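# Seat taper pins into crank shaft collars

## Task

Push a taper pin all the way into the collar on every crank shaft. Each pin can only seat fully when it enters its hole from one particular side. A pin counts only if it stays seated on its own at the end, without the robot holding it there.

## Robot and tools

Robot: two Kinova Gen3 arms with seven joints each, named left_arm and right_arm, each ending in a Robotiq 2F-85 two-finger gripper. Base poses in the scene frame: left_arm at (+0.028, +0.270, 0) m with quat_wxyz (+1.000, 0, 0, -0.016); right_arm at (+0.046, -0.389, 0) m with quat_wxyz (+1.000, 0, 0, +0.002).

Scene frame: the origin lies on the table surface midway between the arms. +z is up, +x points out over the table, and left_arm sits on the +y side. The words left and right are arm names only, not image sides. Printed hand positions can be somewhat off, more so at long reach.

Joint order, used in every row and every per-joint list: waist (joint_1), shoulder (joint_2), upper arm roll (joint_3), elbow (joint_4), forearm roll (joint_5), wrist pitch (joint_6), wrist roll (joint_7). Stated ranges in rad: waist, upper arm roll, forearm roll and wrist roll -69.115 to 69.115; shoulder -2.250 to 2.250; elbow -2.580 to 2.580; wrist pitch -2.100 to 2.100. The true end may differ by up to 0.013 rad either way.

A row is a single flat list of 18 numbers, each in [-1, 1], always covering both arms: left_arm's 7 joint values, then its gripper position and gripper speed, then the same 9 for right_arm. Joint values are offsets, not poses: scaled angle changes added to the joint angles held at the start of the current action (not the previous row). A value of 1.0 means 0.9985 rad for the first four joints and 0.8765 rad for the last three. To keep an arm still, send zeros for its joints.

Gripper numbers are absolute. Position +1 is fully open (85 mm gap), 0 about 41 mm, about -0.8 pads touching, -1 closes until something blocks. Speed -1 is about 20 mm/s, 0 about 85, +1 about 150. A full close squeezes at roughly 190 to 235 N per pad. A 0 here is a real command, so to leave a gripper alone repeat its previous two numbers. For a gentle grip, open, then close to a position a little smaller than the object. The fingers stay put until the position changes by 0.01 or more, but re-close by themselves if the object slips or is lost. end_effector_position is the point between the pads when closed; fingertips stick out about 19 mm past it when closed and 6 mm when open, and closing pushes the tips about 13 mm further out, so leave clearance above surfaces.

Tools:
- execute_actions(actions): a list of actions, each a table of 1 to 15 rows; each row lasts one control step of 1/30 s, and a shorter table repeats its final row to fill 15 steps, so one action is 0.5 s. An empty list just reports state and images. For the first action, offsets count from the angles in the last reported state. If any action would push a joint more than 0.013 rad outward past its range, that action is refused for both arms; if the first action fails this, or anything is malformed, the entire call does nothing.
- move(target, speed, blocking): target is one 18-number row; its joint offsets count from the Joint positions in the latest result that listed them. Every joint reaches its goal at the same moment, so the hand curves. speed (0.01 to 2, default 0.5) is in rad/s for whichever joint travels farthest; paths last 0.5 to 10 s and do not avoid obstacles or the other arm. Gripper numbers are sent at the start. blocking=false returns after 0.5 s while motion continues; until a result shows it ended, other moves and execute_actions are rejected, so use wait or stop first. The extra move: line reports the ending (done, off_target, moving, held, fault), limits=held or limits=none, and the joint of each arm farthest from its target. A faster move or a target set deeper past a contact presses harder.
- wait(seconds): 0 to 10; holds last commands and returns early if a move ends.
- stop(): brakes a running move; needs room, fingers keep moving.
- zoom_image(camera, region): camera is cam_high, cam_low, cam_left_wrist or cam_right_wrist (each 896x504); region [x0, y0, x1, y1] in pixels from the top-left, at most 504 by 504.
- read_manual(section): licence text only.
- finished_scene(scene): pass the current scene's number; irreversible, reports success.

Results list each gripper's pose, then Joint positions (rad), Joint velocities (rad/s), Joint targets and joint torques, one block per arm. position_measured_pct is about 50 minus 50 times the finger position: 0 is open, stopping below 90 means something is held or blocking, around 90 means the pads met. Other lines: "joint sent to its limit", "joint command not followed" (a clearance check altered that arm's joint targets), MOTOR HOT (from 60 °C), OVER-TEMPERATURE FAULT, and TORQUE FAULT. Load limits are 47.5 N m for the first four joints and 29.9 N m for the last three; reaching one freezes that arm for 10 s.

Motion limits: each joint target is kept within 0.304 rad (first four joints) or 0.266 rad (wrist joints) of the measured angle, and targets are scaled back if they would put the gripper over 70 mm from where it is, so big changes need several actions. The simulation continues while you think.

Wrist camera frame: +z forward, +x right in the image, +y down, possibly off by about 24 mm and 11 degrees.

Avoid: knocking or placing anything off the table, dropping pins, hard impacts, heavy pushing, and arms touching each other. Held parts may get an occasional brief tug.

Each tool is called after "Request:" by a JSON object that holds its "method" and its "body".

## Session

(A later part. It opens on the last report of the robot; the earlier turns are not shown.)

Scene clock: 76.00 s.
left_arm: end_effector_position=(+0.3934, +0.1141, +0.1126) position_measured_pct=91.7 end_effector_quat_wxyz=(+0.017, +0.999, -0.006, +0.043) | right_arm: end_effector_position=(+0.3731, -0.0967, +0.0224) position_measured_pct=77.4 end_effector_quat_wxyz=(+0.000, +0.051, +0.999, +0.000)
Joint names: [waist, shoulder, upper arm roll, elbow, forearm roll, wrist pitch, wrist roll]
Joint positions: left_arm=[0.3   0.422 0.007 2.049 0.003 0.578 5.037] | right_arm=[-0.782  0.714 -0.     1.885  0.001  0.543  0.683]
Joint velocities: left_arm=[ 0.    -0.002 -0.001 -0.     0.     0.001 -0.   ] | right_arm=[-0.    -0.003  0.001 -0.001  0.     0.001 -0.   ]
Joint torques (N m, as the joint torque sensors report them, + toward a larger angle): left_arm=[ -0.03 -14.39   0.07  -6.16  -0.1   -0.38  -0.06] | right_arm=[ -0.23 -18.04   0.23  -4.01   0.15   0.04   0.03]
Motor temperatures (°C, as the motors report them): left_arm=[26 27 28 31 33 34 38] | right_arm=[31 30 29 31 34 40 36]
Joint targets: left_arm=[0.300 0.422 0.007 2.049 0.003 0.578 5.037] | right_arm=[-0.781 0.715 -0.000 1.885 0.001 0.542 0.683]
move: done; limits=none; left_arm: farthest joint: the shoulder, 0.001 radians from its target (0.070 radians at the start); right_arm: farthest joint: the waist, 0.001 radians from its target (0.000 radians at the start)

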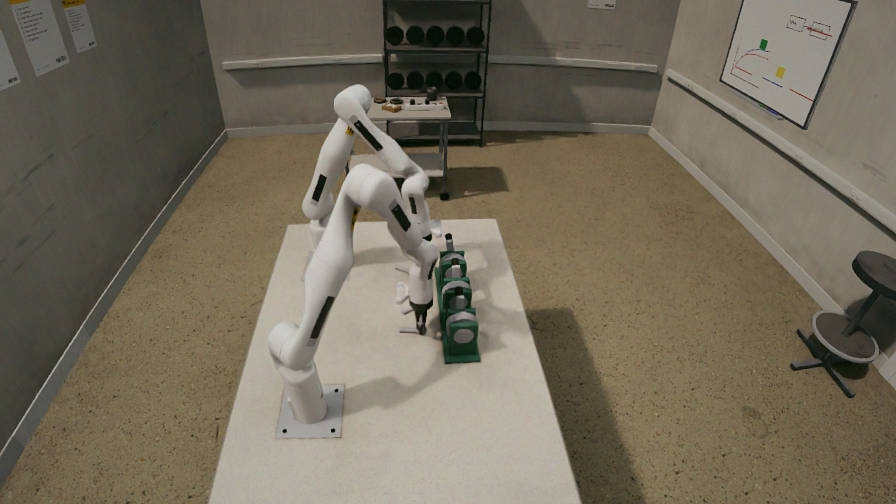

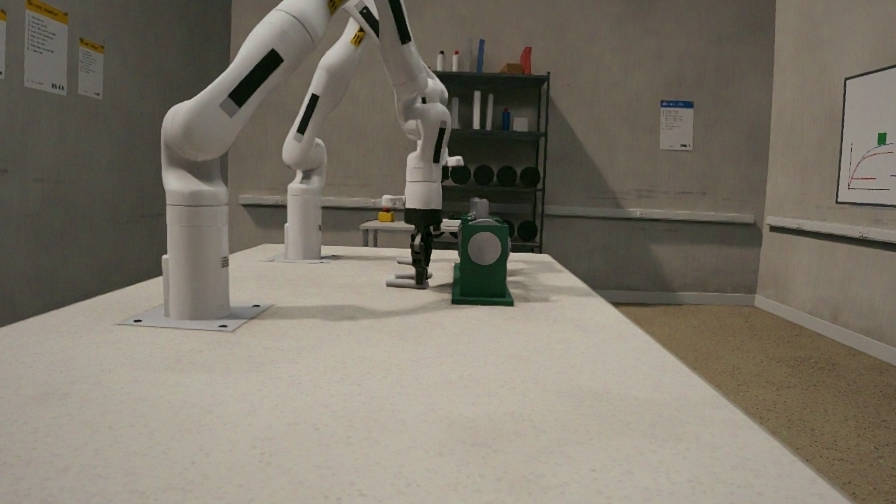

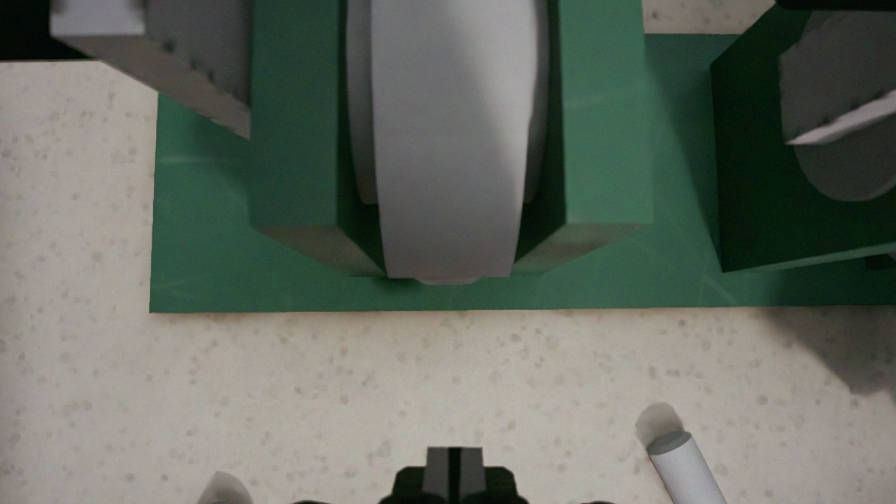

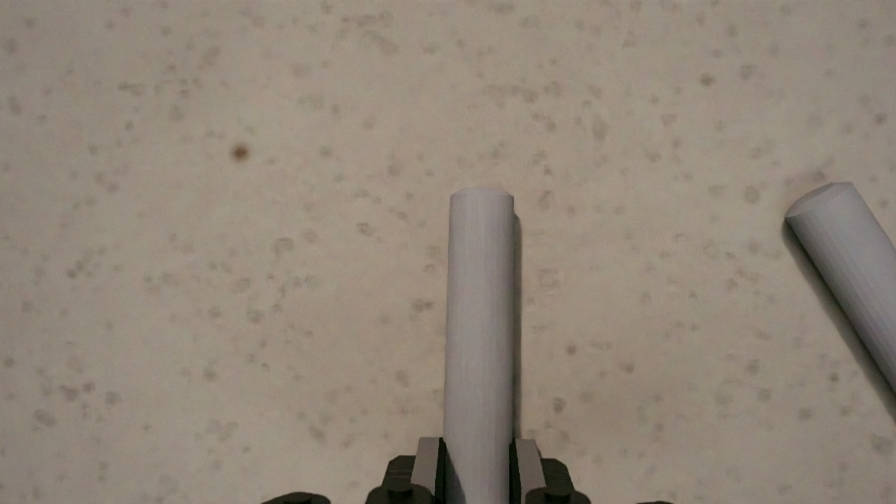

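Request:
{"method": "move", "body": {"target": [-0.45,-0.22,0,0,0,0.2,0,-1,1,-0.128,-0.1114,0,-0.194,0,0.347,0.6,-1,0.5], "speed": 0.6}}

Request:
{"method": "execute_actions", "body": {"actions": [[[0,0,0,0,0,0,0,-1,1,0,0,0,0,0,0,0.9,-1,0.5]],[[0,0,0,0,0,0,0,-1,1,0,0,0,0,0,0,0.9,-1,0.5]],[[0,0,0,0,0,0,0,-1,1,0,0,0,0,0,0,0.9,-1,0.5]],[[0,0,0,0,0,0,0,-1,1,0,0,0,0,0,0,0.7,-1,0.5]]]}}

Scene clock: 78.07 s.
left_arm: end_effector_position=(+0.3998, +0.2856, +0.1909) position_measured_pct=91.7 end_effector_quat_wxyz=(+0.009, +0.974, +0.216, +0.068) | right_arm: end_effector_position=(+0.3556, -0.0285, +0.1122) position_measured_pct=77.4 end_effector_quat_wxyz=(+0.001, -0.272, +0.962, +0.000)
Joint names: [waist, shoulder, upper arm roll, elbow, forearm roll, wrist pitch, wrist roll]
Joint positions: left_arm=[-0.149  0.202  0.007  2.049  0.003  0.754  5.037] | right_arm=[-0.909  0.603 -0.     1.691  0.001  0.847  1.209]
Joint velocities: left_arm=[-0.002 -0.001 -0.002  0.    -0.     0.001  0.   ] | right_arm=[-0.     0.001  0.001 -0.002 -0.    -0.001  0.   ]
Joint torques (N m, as the joint torque sensors report them, + toward a larger angle): left_arm=[ -0.1  -11.66  -0.02  -7.78   0.03  -0.31  -0.06] | right_arm=[ -0.01 -19.53   0.76  -6.8   -0.19   0.29  -0.2 ]
Motor temperatures (°C, as the motors report them): left_arm=[26 27 28 31 33 34 38] | right_arm=[31 30 29 31 34 40 36]
Joint targets: left_arm=[-0.150 0.202 0.007 2.049 0.003 0.754 5.037] | right_arm=[-0.909 0.603 -0.000 1.691 0.001 0.847 1.209]
move: done; limits=none; left_arm: farthest joint: the waist, 0.000 radians from its target (0.449 radians at the start); right_arm: farthest joint: the waist, 0.001 radians from its target (0.128 radians at the start)

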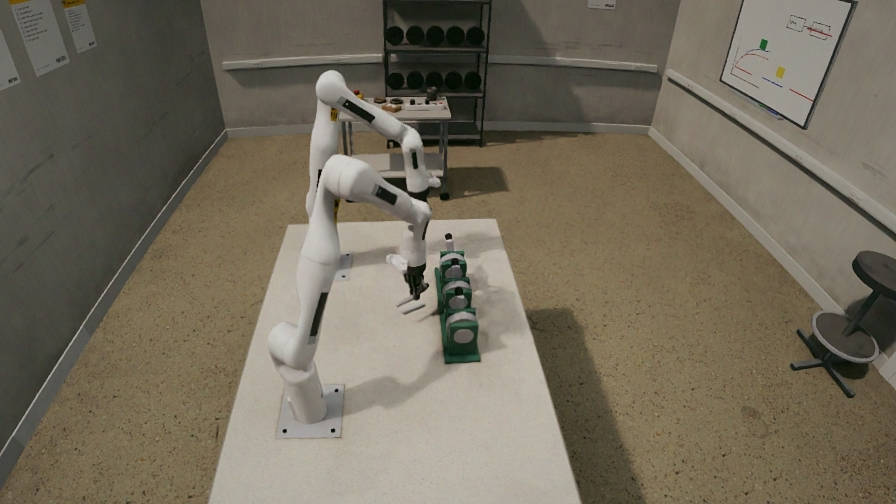

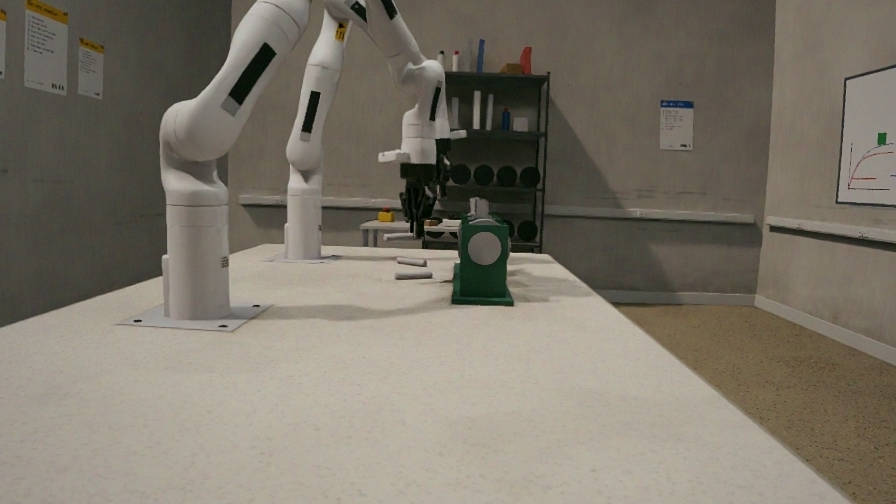

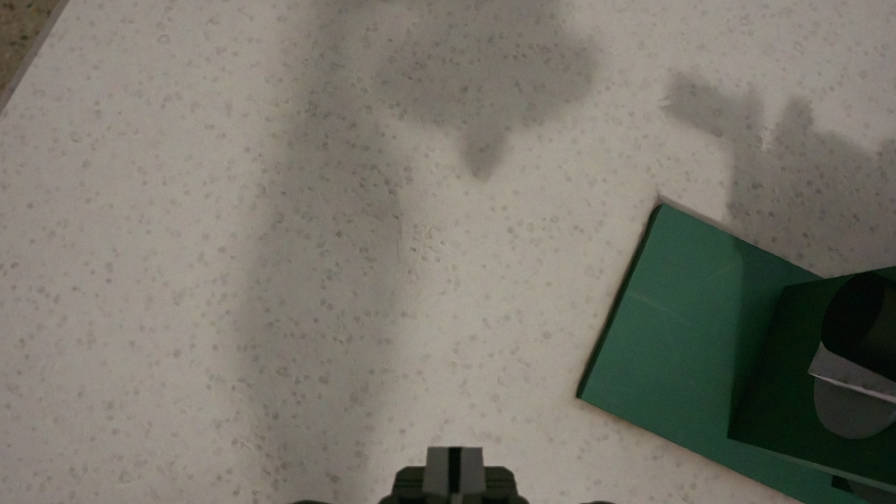

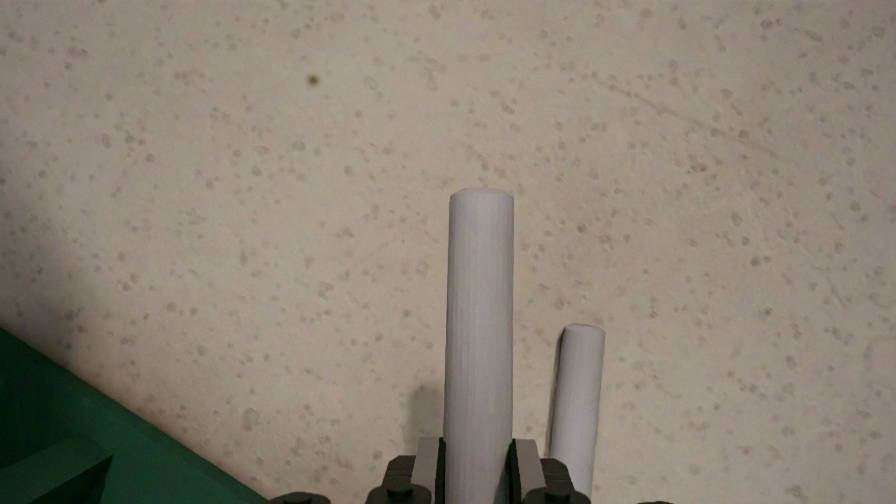

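Scene clock: 80.07 s.
left_arm: end_effector_position=(+0.3999, +0.2856, +0.1909) position_measured_pct=91.7 end_effector_quat_wxyz=(+0.009, +0.974, +0.216, +0.068) | right_arm: end_effector_position=(+0.3556, -0.0285, +0.1122) position_measured_pct=77.4 end_effector_quat_wxyz=(-0.000, +0.990, -0.138, +0.000)
Joint names: [waist, shoulder, upper arm roll, elbow, forearm roll, wrist pitch, wrist roll]
Joint positions: left_arm=[-0.149  0.202  0.007  2.049  0.003  0.754  5.037] | right_arm=[-0.909  0.603 -0.     1.691  0.001  0.847  3.522]
Joint velocities: left_arm=[ 0.001  0.    -0.001 -0.    -0.     0.002  0.   ] | right_arm=[-0.    -0.    -0.001 -0.    -0.    -0.001  0.634]
Joint torques (N m, as the joint torque sensors report them, + toward a larger angle): left_arm=[ -0.25 -11.91  -0.24  -7.75  -0.02  -0.65  -0.18] | right_arm=[  0.08 -19.61   0.68  -6.59   0.12   0.2   -0.19]
Motor temperatures (°C, as the motors report them): left_arm=[26 27 28 31 33 34 38] | right_arm=[31 30 29 31 34 40 36]
Joint targets: left_arm=[-0.149 0.202 0.007 2.049 0.003 0.754 5.037] | right_arm=[-0.909 0.603 -0.000 1.691 0.001 0.847 3.544]

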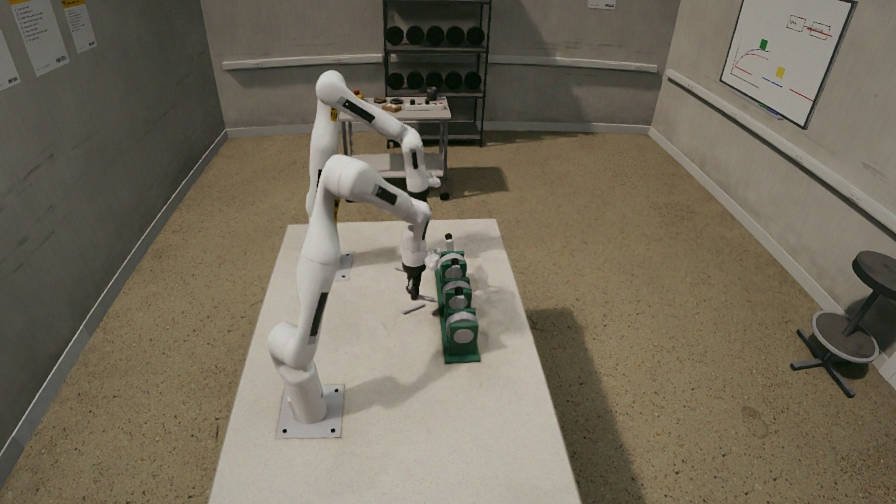

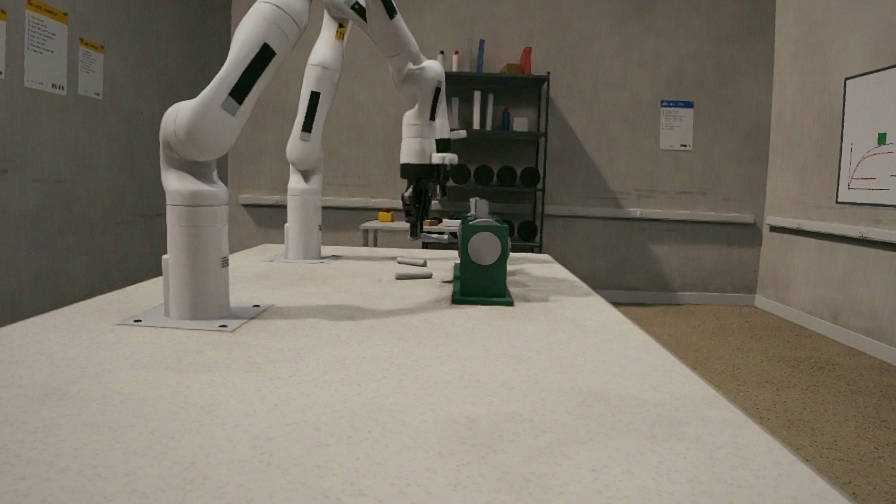

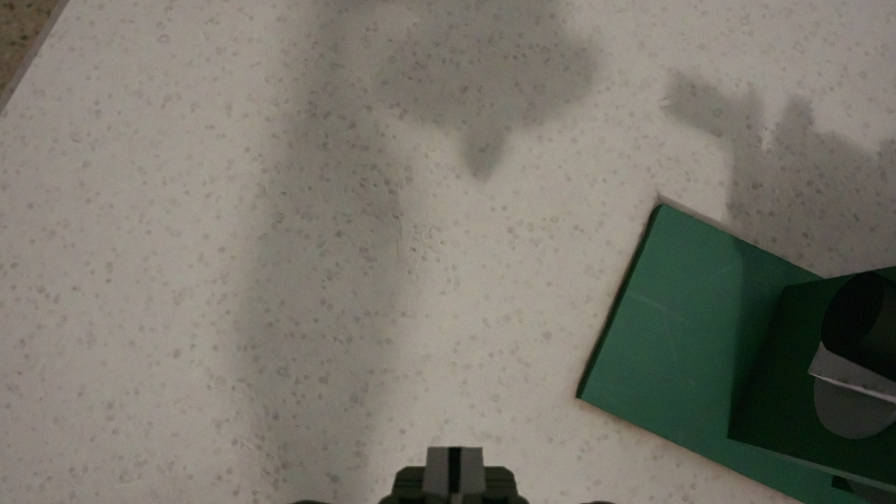

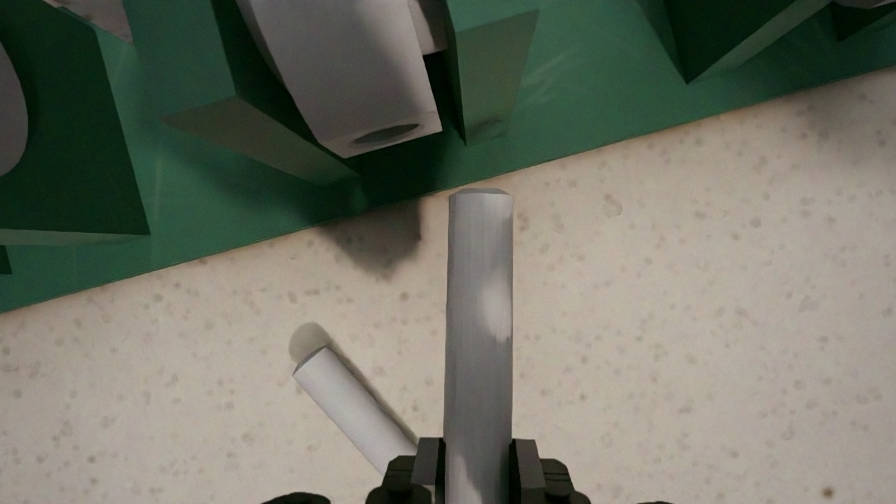

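q7 → 3.808 (+0.01 skew fix).

Request:
{"method": "move", "body": {"target": [0,0,0,0,0,0,0,-1,1,0,0,0,0,0,0,0.327,-1,0.5], "speed": 0.8}}

Scene clock: 80.97 s.
left_arm: end_effector_position=(+0.3999, +0.2856, +0.1909) position_measured_pct=91.7 end_effector_quat_wxyz=(+0.009, +0.974, +0.216, +0.068) | right_arm: end_effector_position=(+0.3556, -0.0285, +0.1122) position_measured_pct=77.4 end_effector_quat_wxyz=(-0.000, +1.000, +0.005, +0.000)
Joint names: [waist, shoulder, upper arm roll, elbow, forearm roll, wrist pitch, wrist roll]
Joint positions: left_arm=[-0.149  0.202  0.007  2.049  0.003  0.754  5.037] | right_arm=[-0.909  0.603 -0.     1.691  0.001  0.847  3.809]
Joint velocities: left_arm=[ 0.001 -0.    -0.002  0.    -0.    -0.001 -0.   ] | right_arm=[-0.     0.003  0.001 -0.001 -0.    -0.    -0.   ]
Joint torques (N m, as the joint torque sensors report them, + toward a larger angle): left_arm=[  0.12 -12.17  -0.44  -7.92   0.1   -0.52  -0.13] | right_arm=[ -0.33 -19.95   0.35  -6.51   0.02  -0.02   0.06]
Motor temperatures (°C, as the motors report them): left_arm=[26 27 28 31 33 34 38] | right_arm=[31 30 29 31 34 40 36]
Joint targets: left_arm=[-0.149 0.202 0.007 2.049 0.003 0.754 5.037] | right_arm=[-0.909 0.603 -0.000 1.691 0.001 0.847 3.809]
move: done; limits=none; left_arm: farthest joint: the waist, 0.000 radians from its target (0.000 radians at the start); right_arm: farthest joint: the waist, 0.000 radians from its target (0.000 radians at the start)

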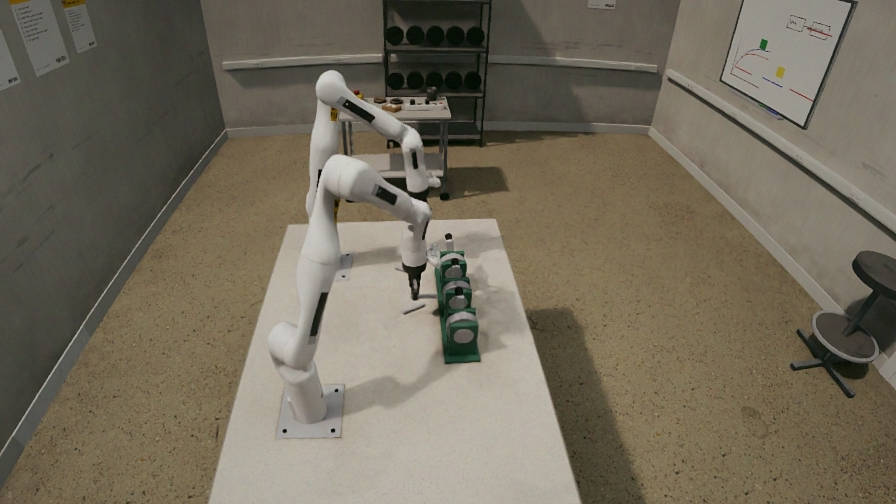

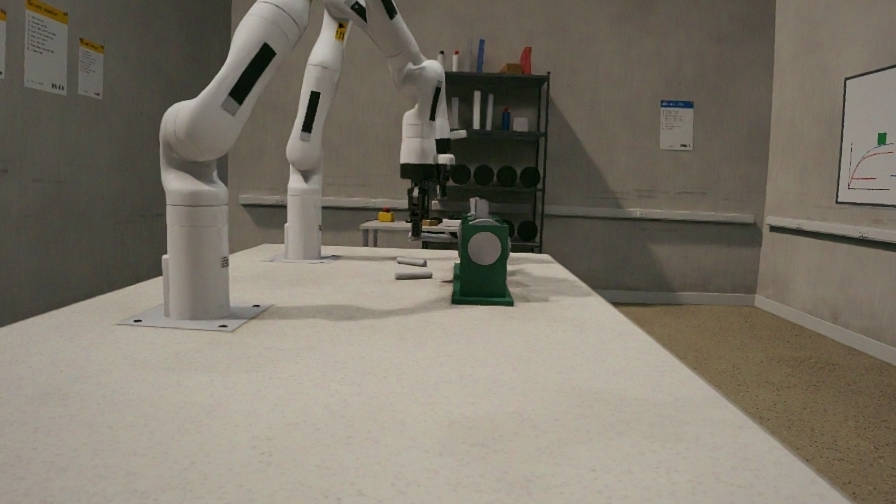

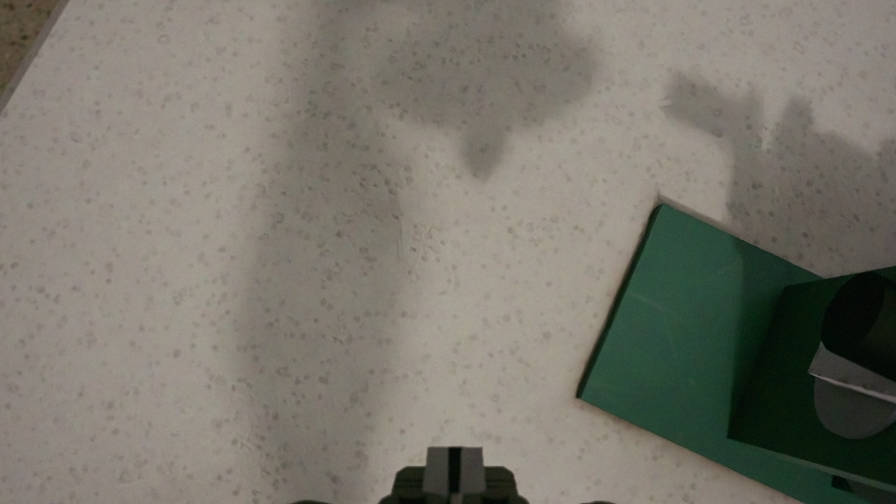

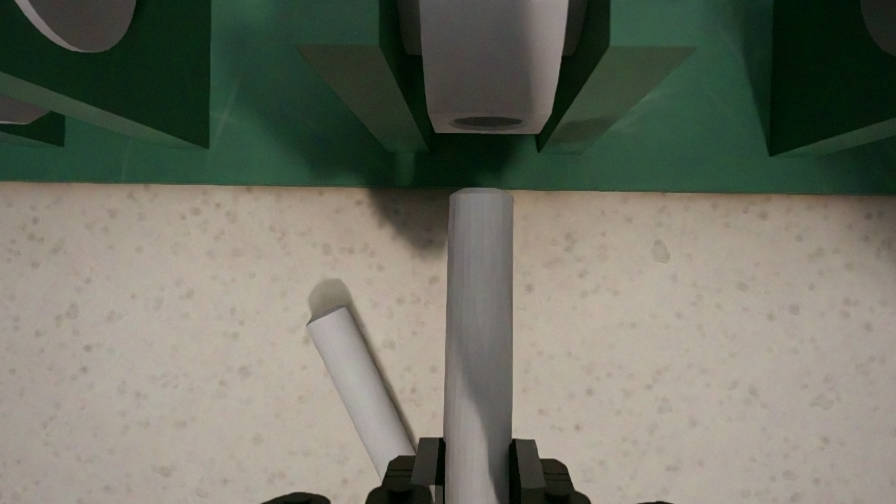

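Request:
{"method": "move", "body": {"target": [0,0,0,0,0,0,0,-1,1,0.026,0.0165,0,-0.0336,0,0.0194,0.03,-1,0.5], "speed": 0.15}}

Scene clock: 82.03 s.
left_arm: end_effector_position=(+0.3999, +0.2856, +0.1909) position_measured_pct=91.7 end_effector_quat_wxyz=(+0.009, +0.974, +0.216, +0.068) | right_arm: end_effector_position=(+0.3706, -0.0294, +0.1124) position_measured_pct=77.4 end_effector_quat_wxyz=(-0.000, +1.000, +0.005, +0.001)
Joint names: [waist, shoulder, upper arm roll, elbow, forearm roll, wrist pitch, wrist roll]
Joint positions: left_arm=[-0.149  0.202  0.007  2.049  0.003  0.754  5.037] | right_arm=[-0.884  0.619 -0.     1.657  0.001  0.864  3.835]
Joint velocities: left_arm=[ 0.001 -0.    -0.001  0.    -0.    -0.001 -0.   ] | right_arm=[ 0.002  0.003  0.001  0.001 -0.     0.001 -0.   ]
Joint torques (N m, as the joint torque sensors report them, + toward a larger angle): left_arm=[  0.   -12.2   -0.41  -7.82   0.08  -0.59  -0.04] | right_arm=[ -0.06 -20.78   0.24  -6.81  -0.01   0.09  -0.27]
Motor temperatures (°C, as the motors report them): left_arm=[26 27 28 31 33 34 38] | right_arm=[31 30 29 31 34 40 36]
Joint targets: left_arm=[-0.149 0.202 0.007 2.049 0.003 0.754 5.037] | right_arm=[-0.883 0.619 -0.000 1.657 0.001 0.864 3.835]
move: done; limits=none; left_arm: farthest joint: the waist, 0.000 radians from its target (0.000 radians at the start); right_arm: farthest joint: the waist, 0.001 radians from its target (0.026 radians at the start)

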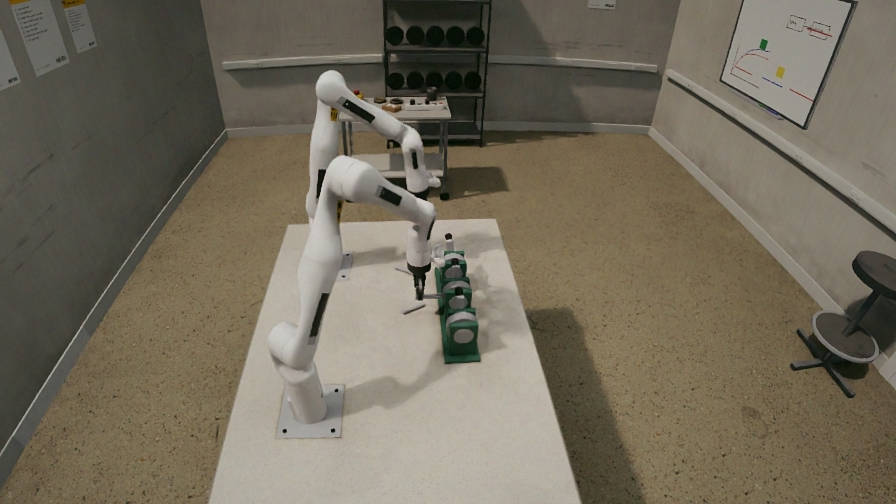

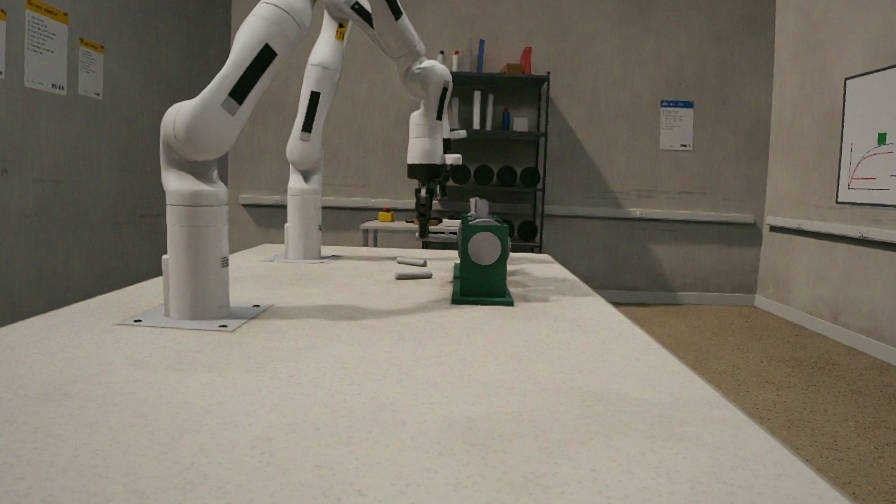

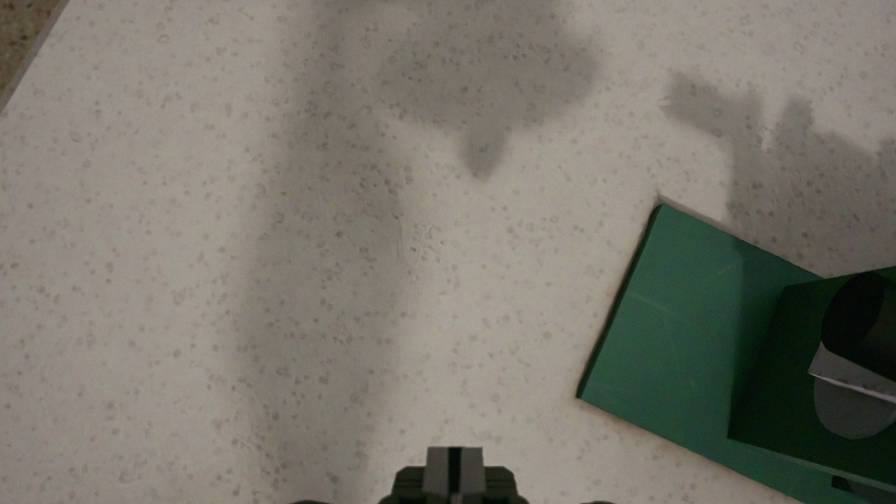

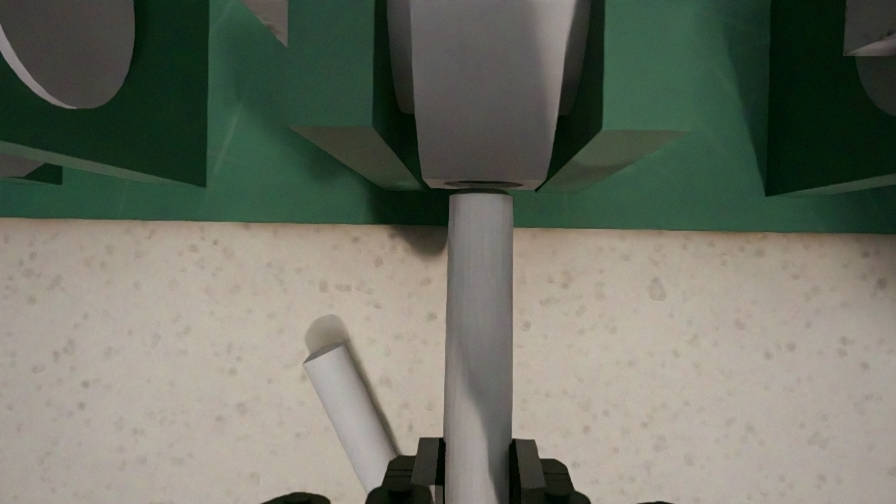

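Request:
{"method": "move", "body": {"target": [0,0,0,0,0,0,0,-1,1,0.0395,0.031,0,-0.0614,0,0.0364,0.0445,-1,0.5], "speed": 0.1}}

Scene clock: 83.23 s.
left_arm: end_effector_position=(+0.3999, +0.2856, +0.1909) position_measured_pct=91.7 end_effector_quat_wxyz=(+0.009, +0.974, +0.216, +0.068) | right_arm: end_effector_position=(+0.3947, -0.0299, +0.1124) position_measured_pct=77.4 end_effector_quat_wxyz=(-0.000, +1.000, +0.005, +0.000)
Joint names: [waist, shoulder, upper arm roll, elbow, forearm roll, wrist pitch, wrist roll]
Joint positions: left_arm=[-0.149  0.202  0.007  2.049  0.003  0.754  5.037] | right_arm=[-0.845  0.649 -0.001  1.596  0.     0.896  3.874]
Joint velocities: left_arm=[ 0.001 -0.     0.     0.    -0.     0.002  0.   ] | right_arm=[ 0.001  0.001 -0.001  0.    -0.     0.001 -0.   ]
Joint torques (N m, as the joint torque sensors report them, + toward a larger angle): left_arm=[ -0.07 -12.26  -0.23  -7.42  -0.11  -0.44   0.  ] | right_arm=[  0.14 -20.16   0.93  -6.82   0.29   0.21   0.04]
Motor temperatures (°C, as the motors report them): left_arm=[26 27 28 31 33 34 38] | right_arm=[31 30 29 31 34 40 36]
Joint targets: left_arm=[-0.149 0.202 0.007 2.049 0.003 0.754 5.037] | right_arm=[-0.844 0.650 -0.000 1.596 0.001 0.896 3.874]
move: done; limits=none; left_arm: farthest joint: the waist, 0.000 radians from its target (0.000 radians at the start); right_arm: farthest joint: the shoulder, 0.001 radians from its target (0.031 radians at the start)

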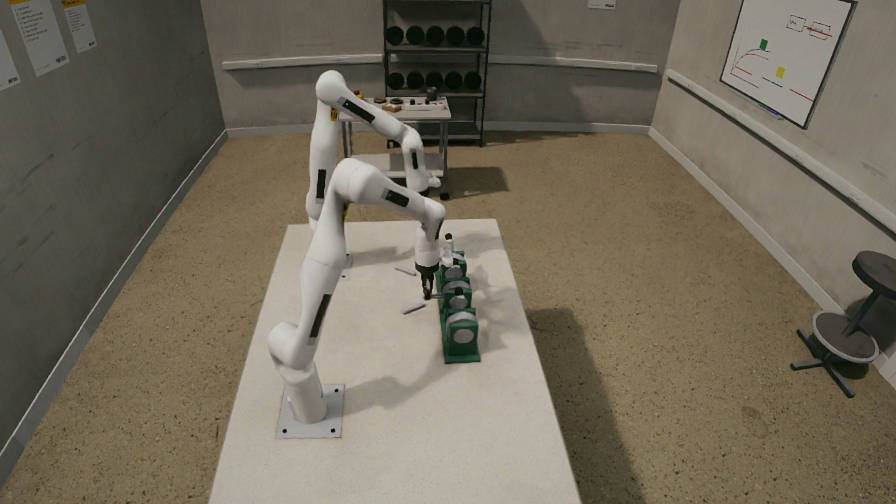

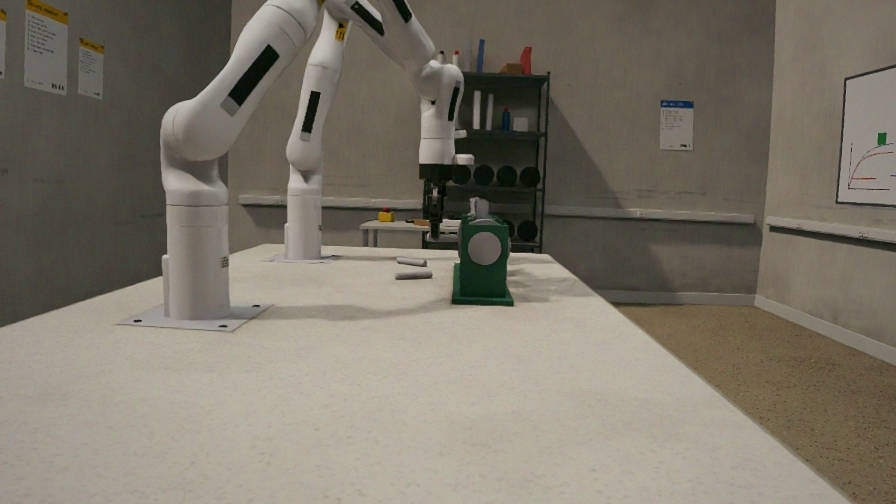

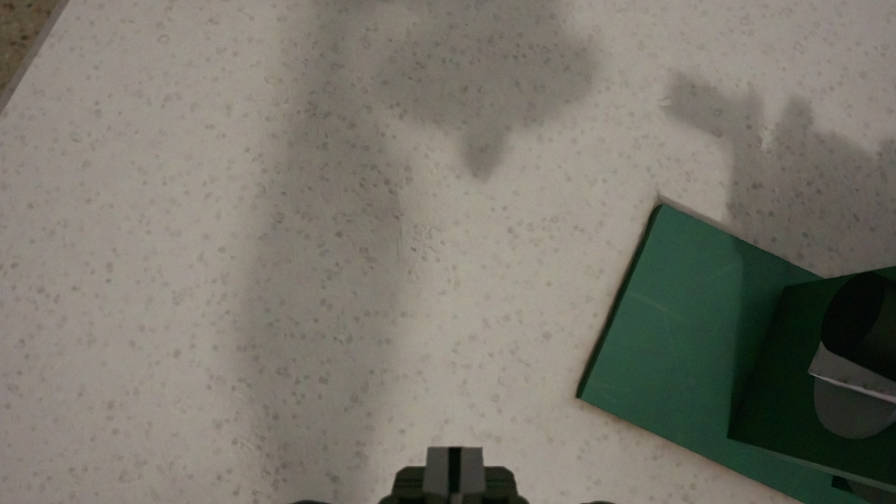

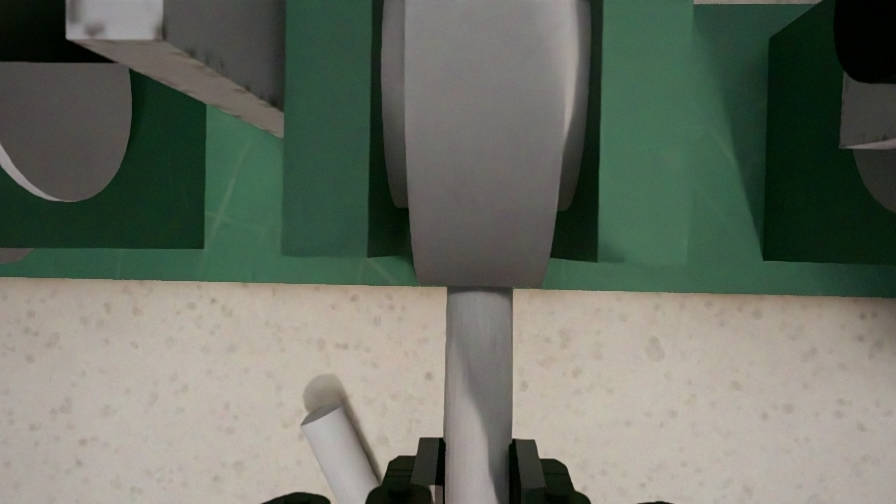

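Smoothly in. Advance, then release and retreat to tilted .38.

Request:
{"method": "move", "body": {"target": [0,0,0,0,0,0,0,-1,1,0.0437,0.0415,0,-0.083,0,0.048,0.049,-1,0.5], "speed": 0.16}}

Request:
{"method": "move", "body": {"target": [0,0,0,0,0,0,0,-1,1,-0.0664,-0.135,0,0.2927,0,-0.351,-0.087,-0.15,1], "speed": 0.4}}

Scene clock: 84.37 s.
left_arm: end_effector_position=(+0.3999, +0.2856, +0.1909) position_measured_pct=91.7 end_effector_quat_wxyz=(+0.009, +0.974, +0.216, +0.068) | right_arm: end_effector_position=(+0.4240, -0.0295, +0.1128) position_measured_pct=77.4 end_effector_quat_wxyz=(-0.000, +1.000, +0.006, -0.000)
Joint names: [waist, shoulder, upper arm roll, elbow, forearm roll, wrist pitch, wrist roll]
Joint positions: left_arm=[-0.149  0.202  0.007  2.049  0.003  0.754  5.037] | right_arm=[-0.802  0.689 -0.001  1.514 -0.     0.939  3.917]
Joint velocities: left_arm=[ 0.001  0.    -0.     0.001 -0.    -0.003  0.   ] | right_arm=[ 0.003  0.002 -0.    -0.002  0.    -0.001  0.   ]
Joint torques (N m, as the joint torque sensors report them, + toward a larger angle): left_arm=[  0.12 -12.16   0.1   -7.81  -0.09  -0.84  -0.16] | right_arm=[  0.4  -19.97   0.72  -7.5    0.17  -0.65  -0.14]
Motor temperatures (°C, as the motors report them): left_arm=[26 27 28 31 33 34 38] | right_arm=[31 30 29 31 34 40 36]
Joint targets: left_arm=[-0.149 0.202 0.007 2.049 0.003 0.754 5.037] | right_arm=[-0.801 0.691 -0.001 1.513 0.000 0.938 3.917]
move: done; limits=none; left_arm: farthest joint: the waist, 0.000 radians from its target (0.000 radians at the start); right_arm: farthest joint: the shoulder, 0.002 radians from its target (0.041 radians at the start)

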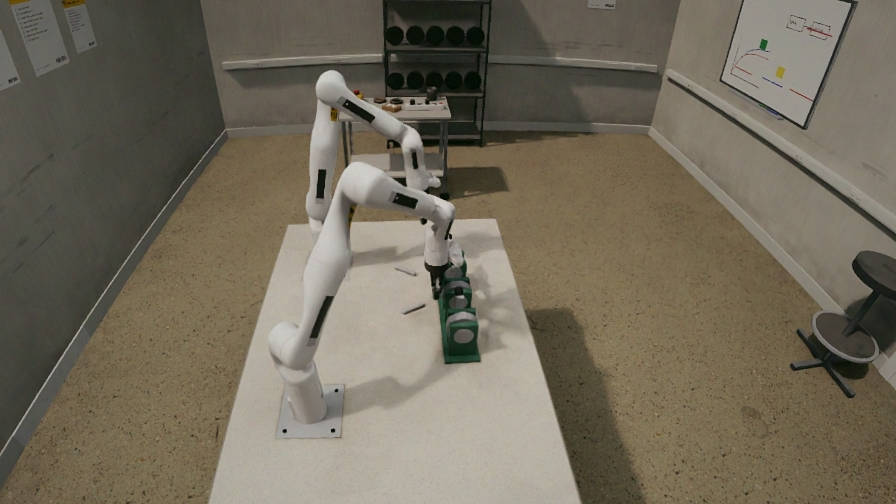

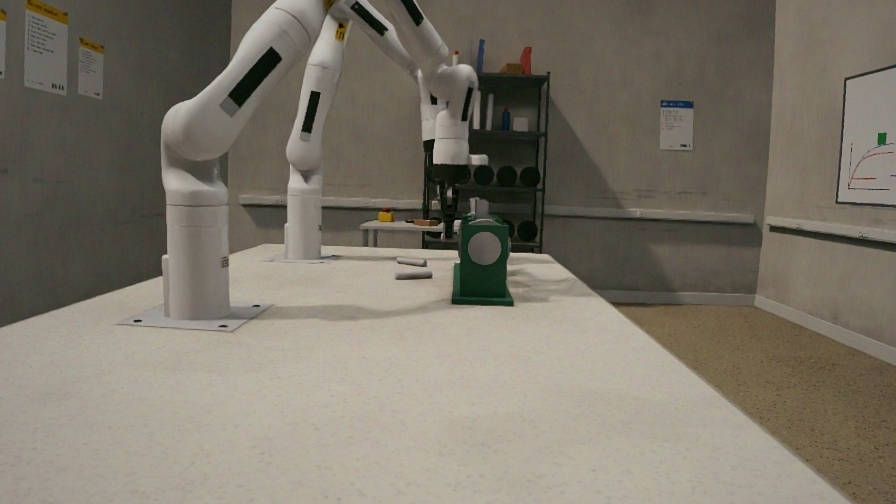

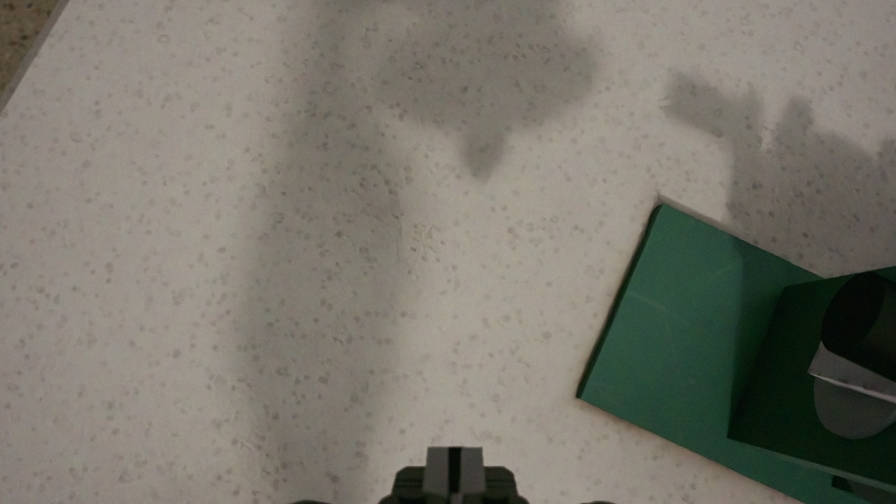

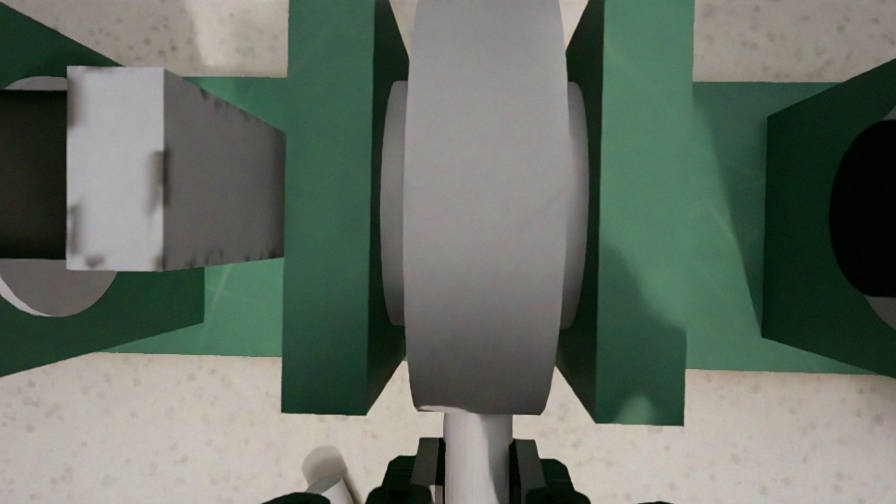

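Scene clock: 85.57 s.
left_arm: end_effector_position=(+0.3999, +0.2856, +0.1909) position_measured_pct=91.7 end_effector_quat_wxyz=(+0.009, +0.974, +0.216, +0.068) | right_arm: end_effector_position=(+0.3790, -0.0296, +0.1117) position_measured_pct=57.5 end_effector_quat_wxyz=(-0.058, +0.997, +0.000, +0.048)
Joint names: [waist, shoulder, upper arm roll, elbow, forearm roll, wrist pitch, wrist roll]
Joint positions: left_arm=[-0.149  0.202  0.007  2.049  0.003  0.754  5.037] | right_arm=[-0.869  0.554 -0.001  1.806 -0.     0.631  3.841]
Joint velocities: left_arm=[-0.001 -0.     0.003  0.    -0.     0.001  0.   ] | right_arm=[-0.001 -0.004 -0.     0.001  0.     0.001 -0.   ]
Joint torques (N m, as the joint torque sensors report them, + toward a larger angle): left_arm=[ -0.18 -12.26  -0.17  -8.07   0.1   -0.58  -0.17] | right_arm=[  0.   -18.19   0.47  -6.38   0.07  -0.34   0.18]
Motor temperatures (°C, as the motors report them): left_arm=[26 27 28 31 33 34 38] | right_arm=[31 30 29 31 34 40 36]
Joint targets: left_arm=[-0.149 0.202 0.007 2.049 0.003 0.754 5.037] | right_arm=[-0.869 0.554 -0.001 1.806 -0.000 0.631 3.841]
move: done; limits=none; left_arm: farthest joint: the waist, 0.000 radians from its target (0.000 radians at the start); right_arm: farthest joint: the elbow, 0.001 radians from its target (0.293 radians at the start)

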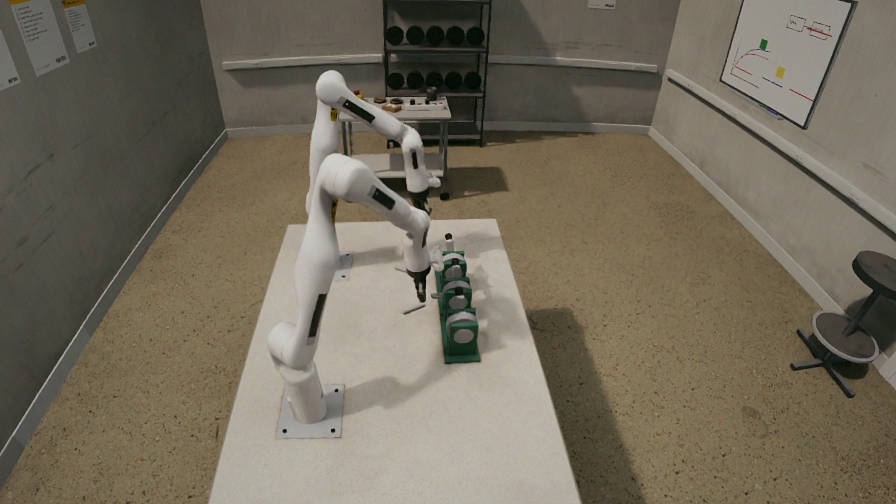

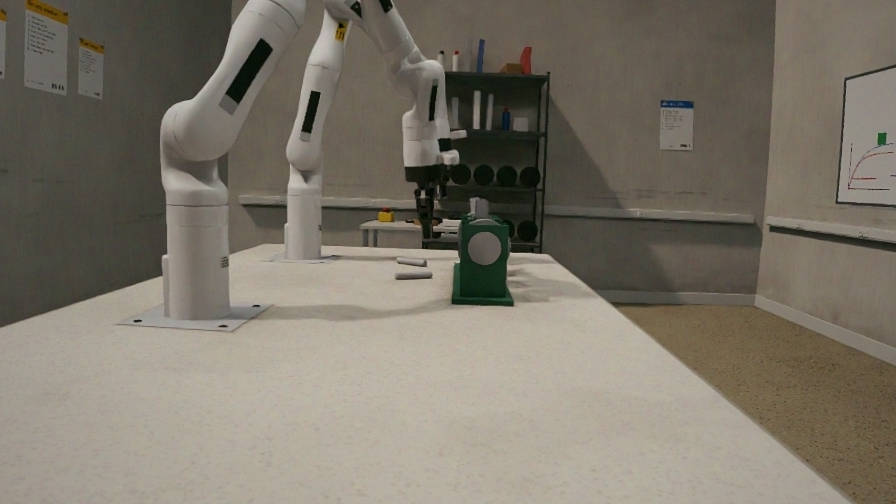

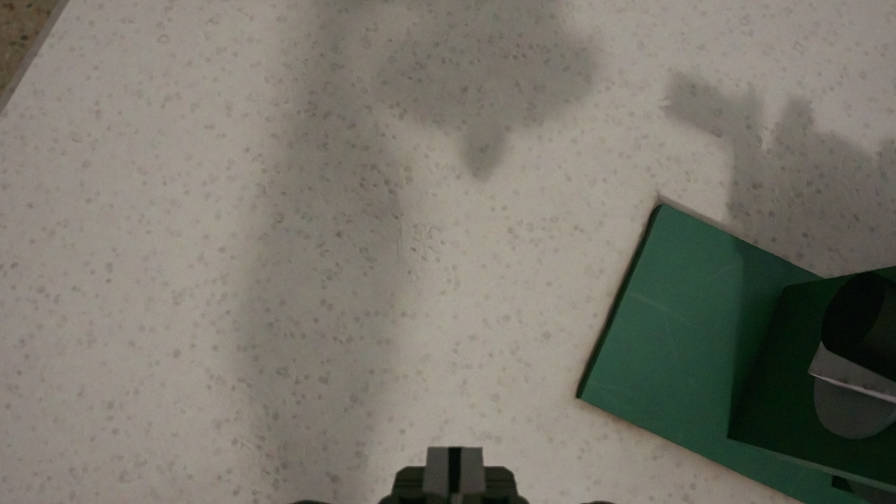

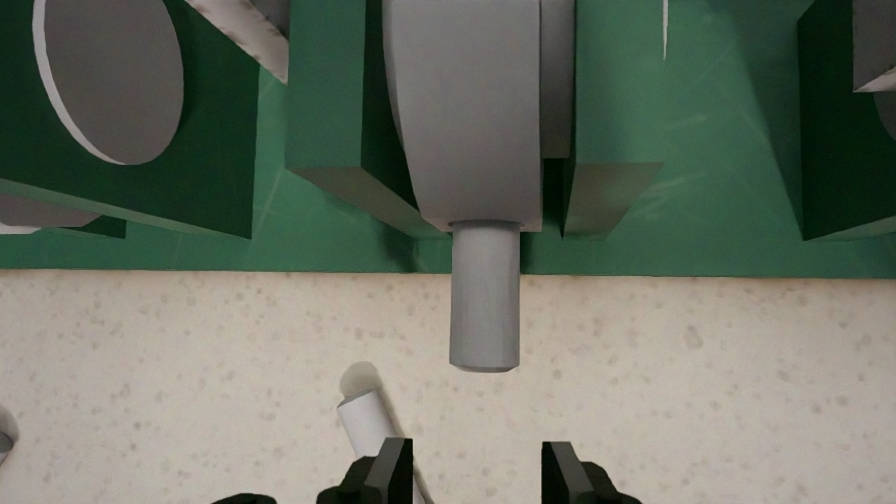

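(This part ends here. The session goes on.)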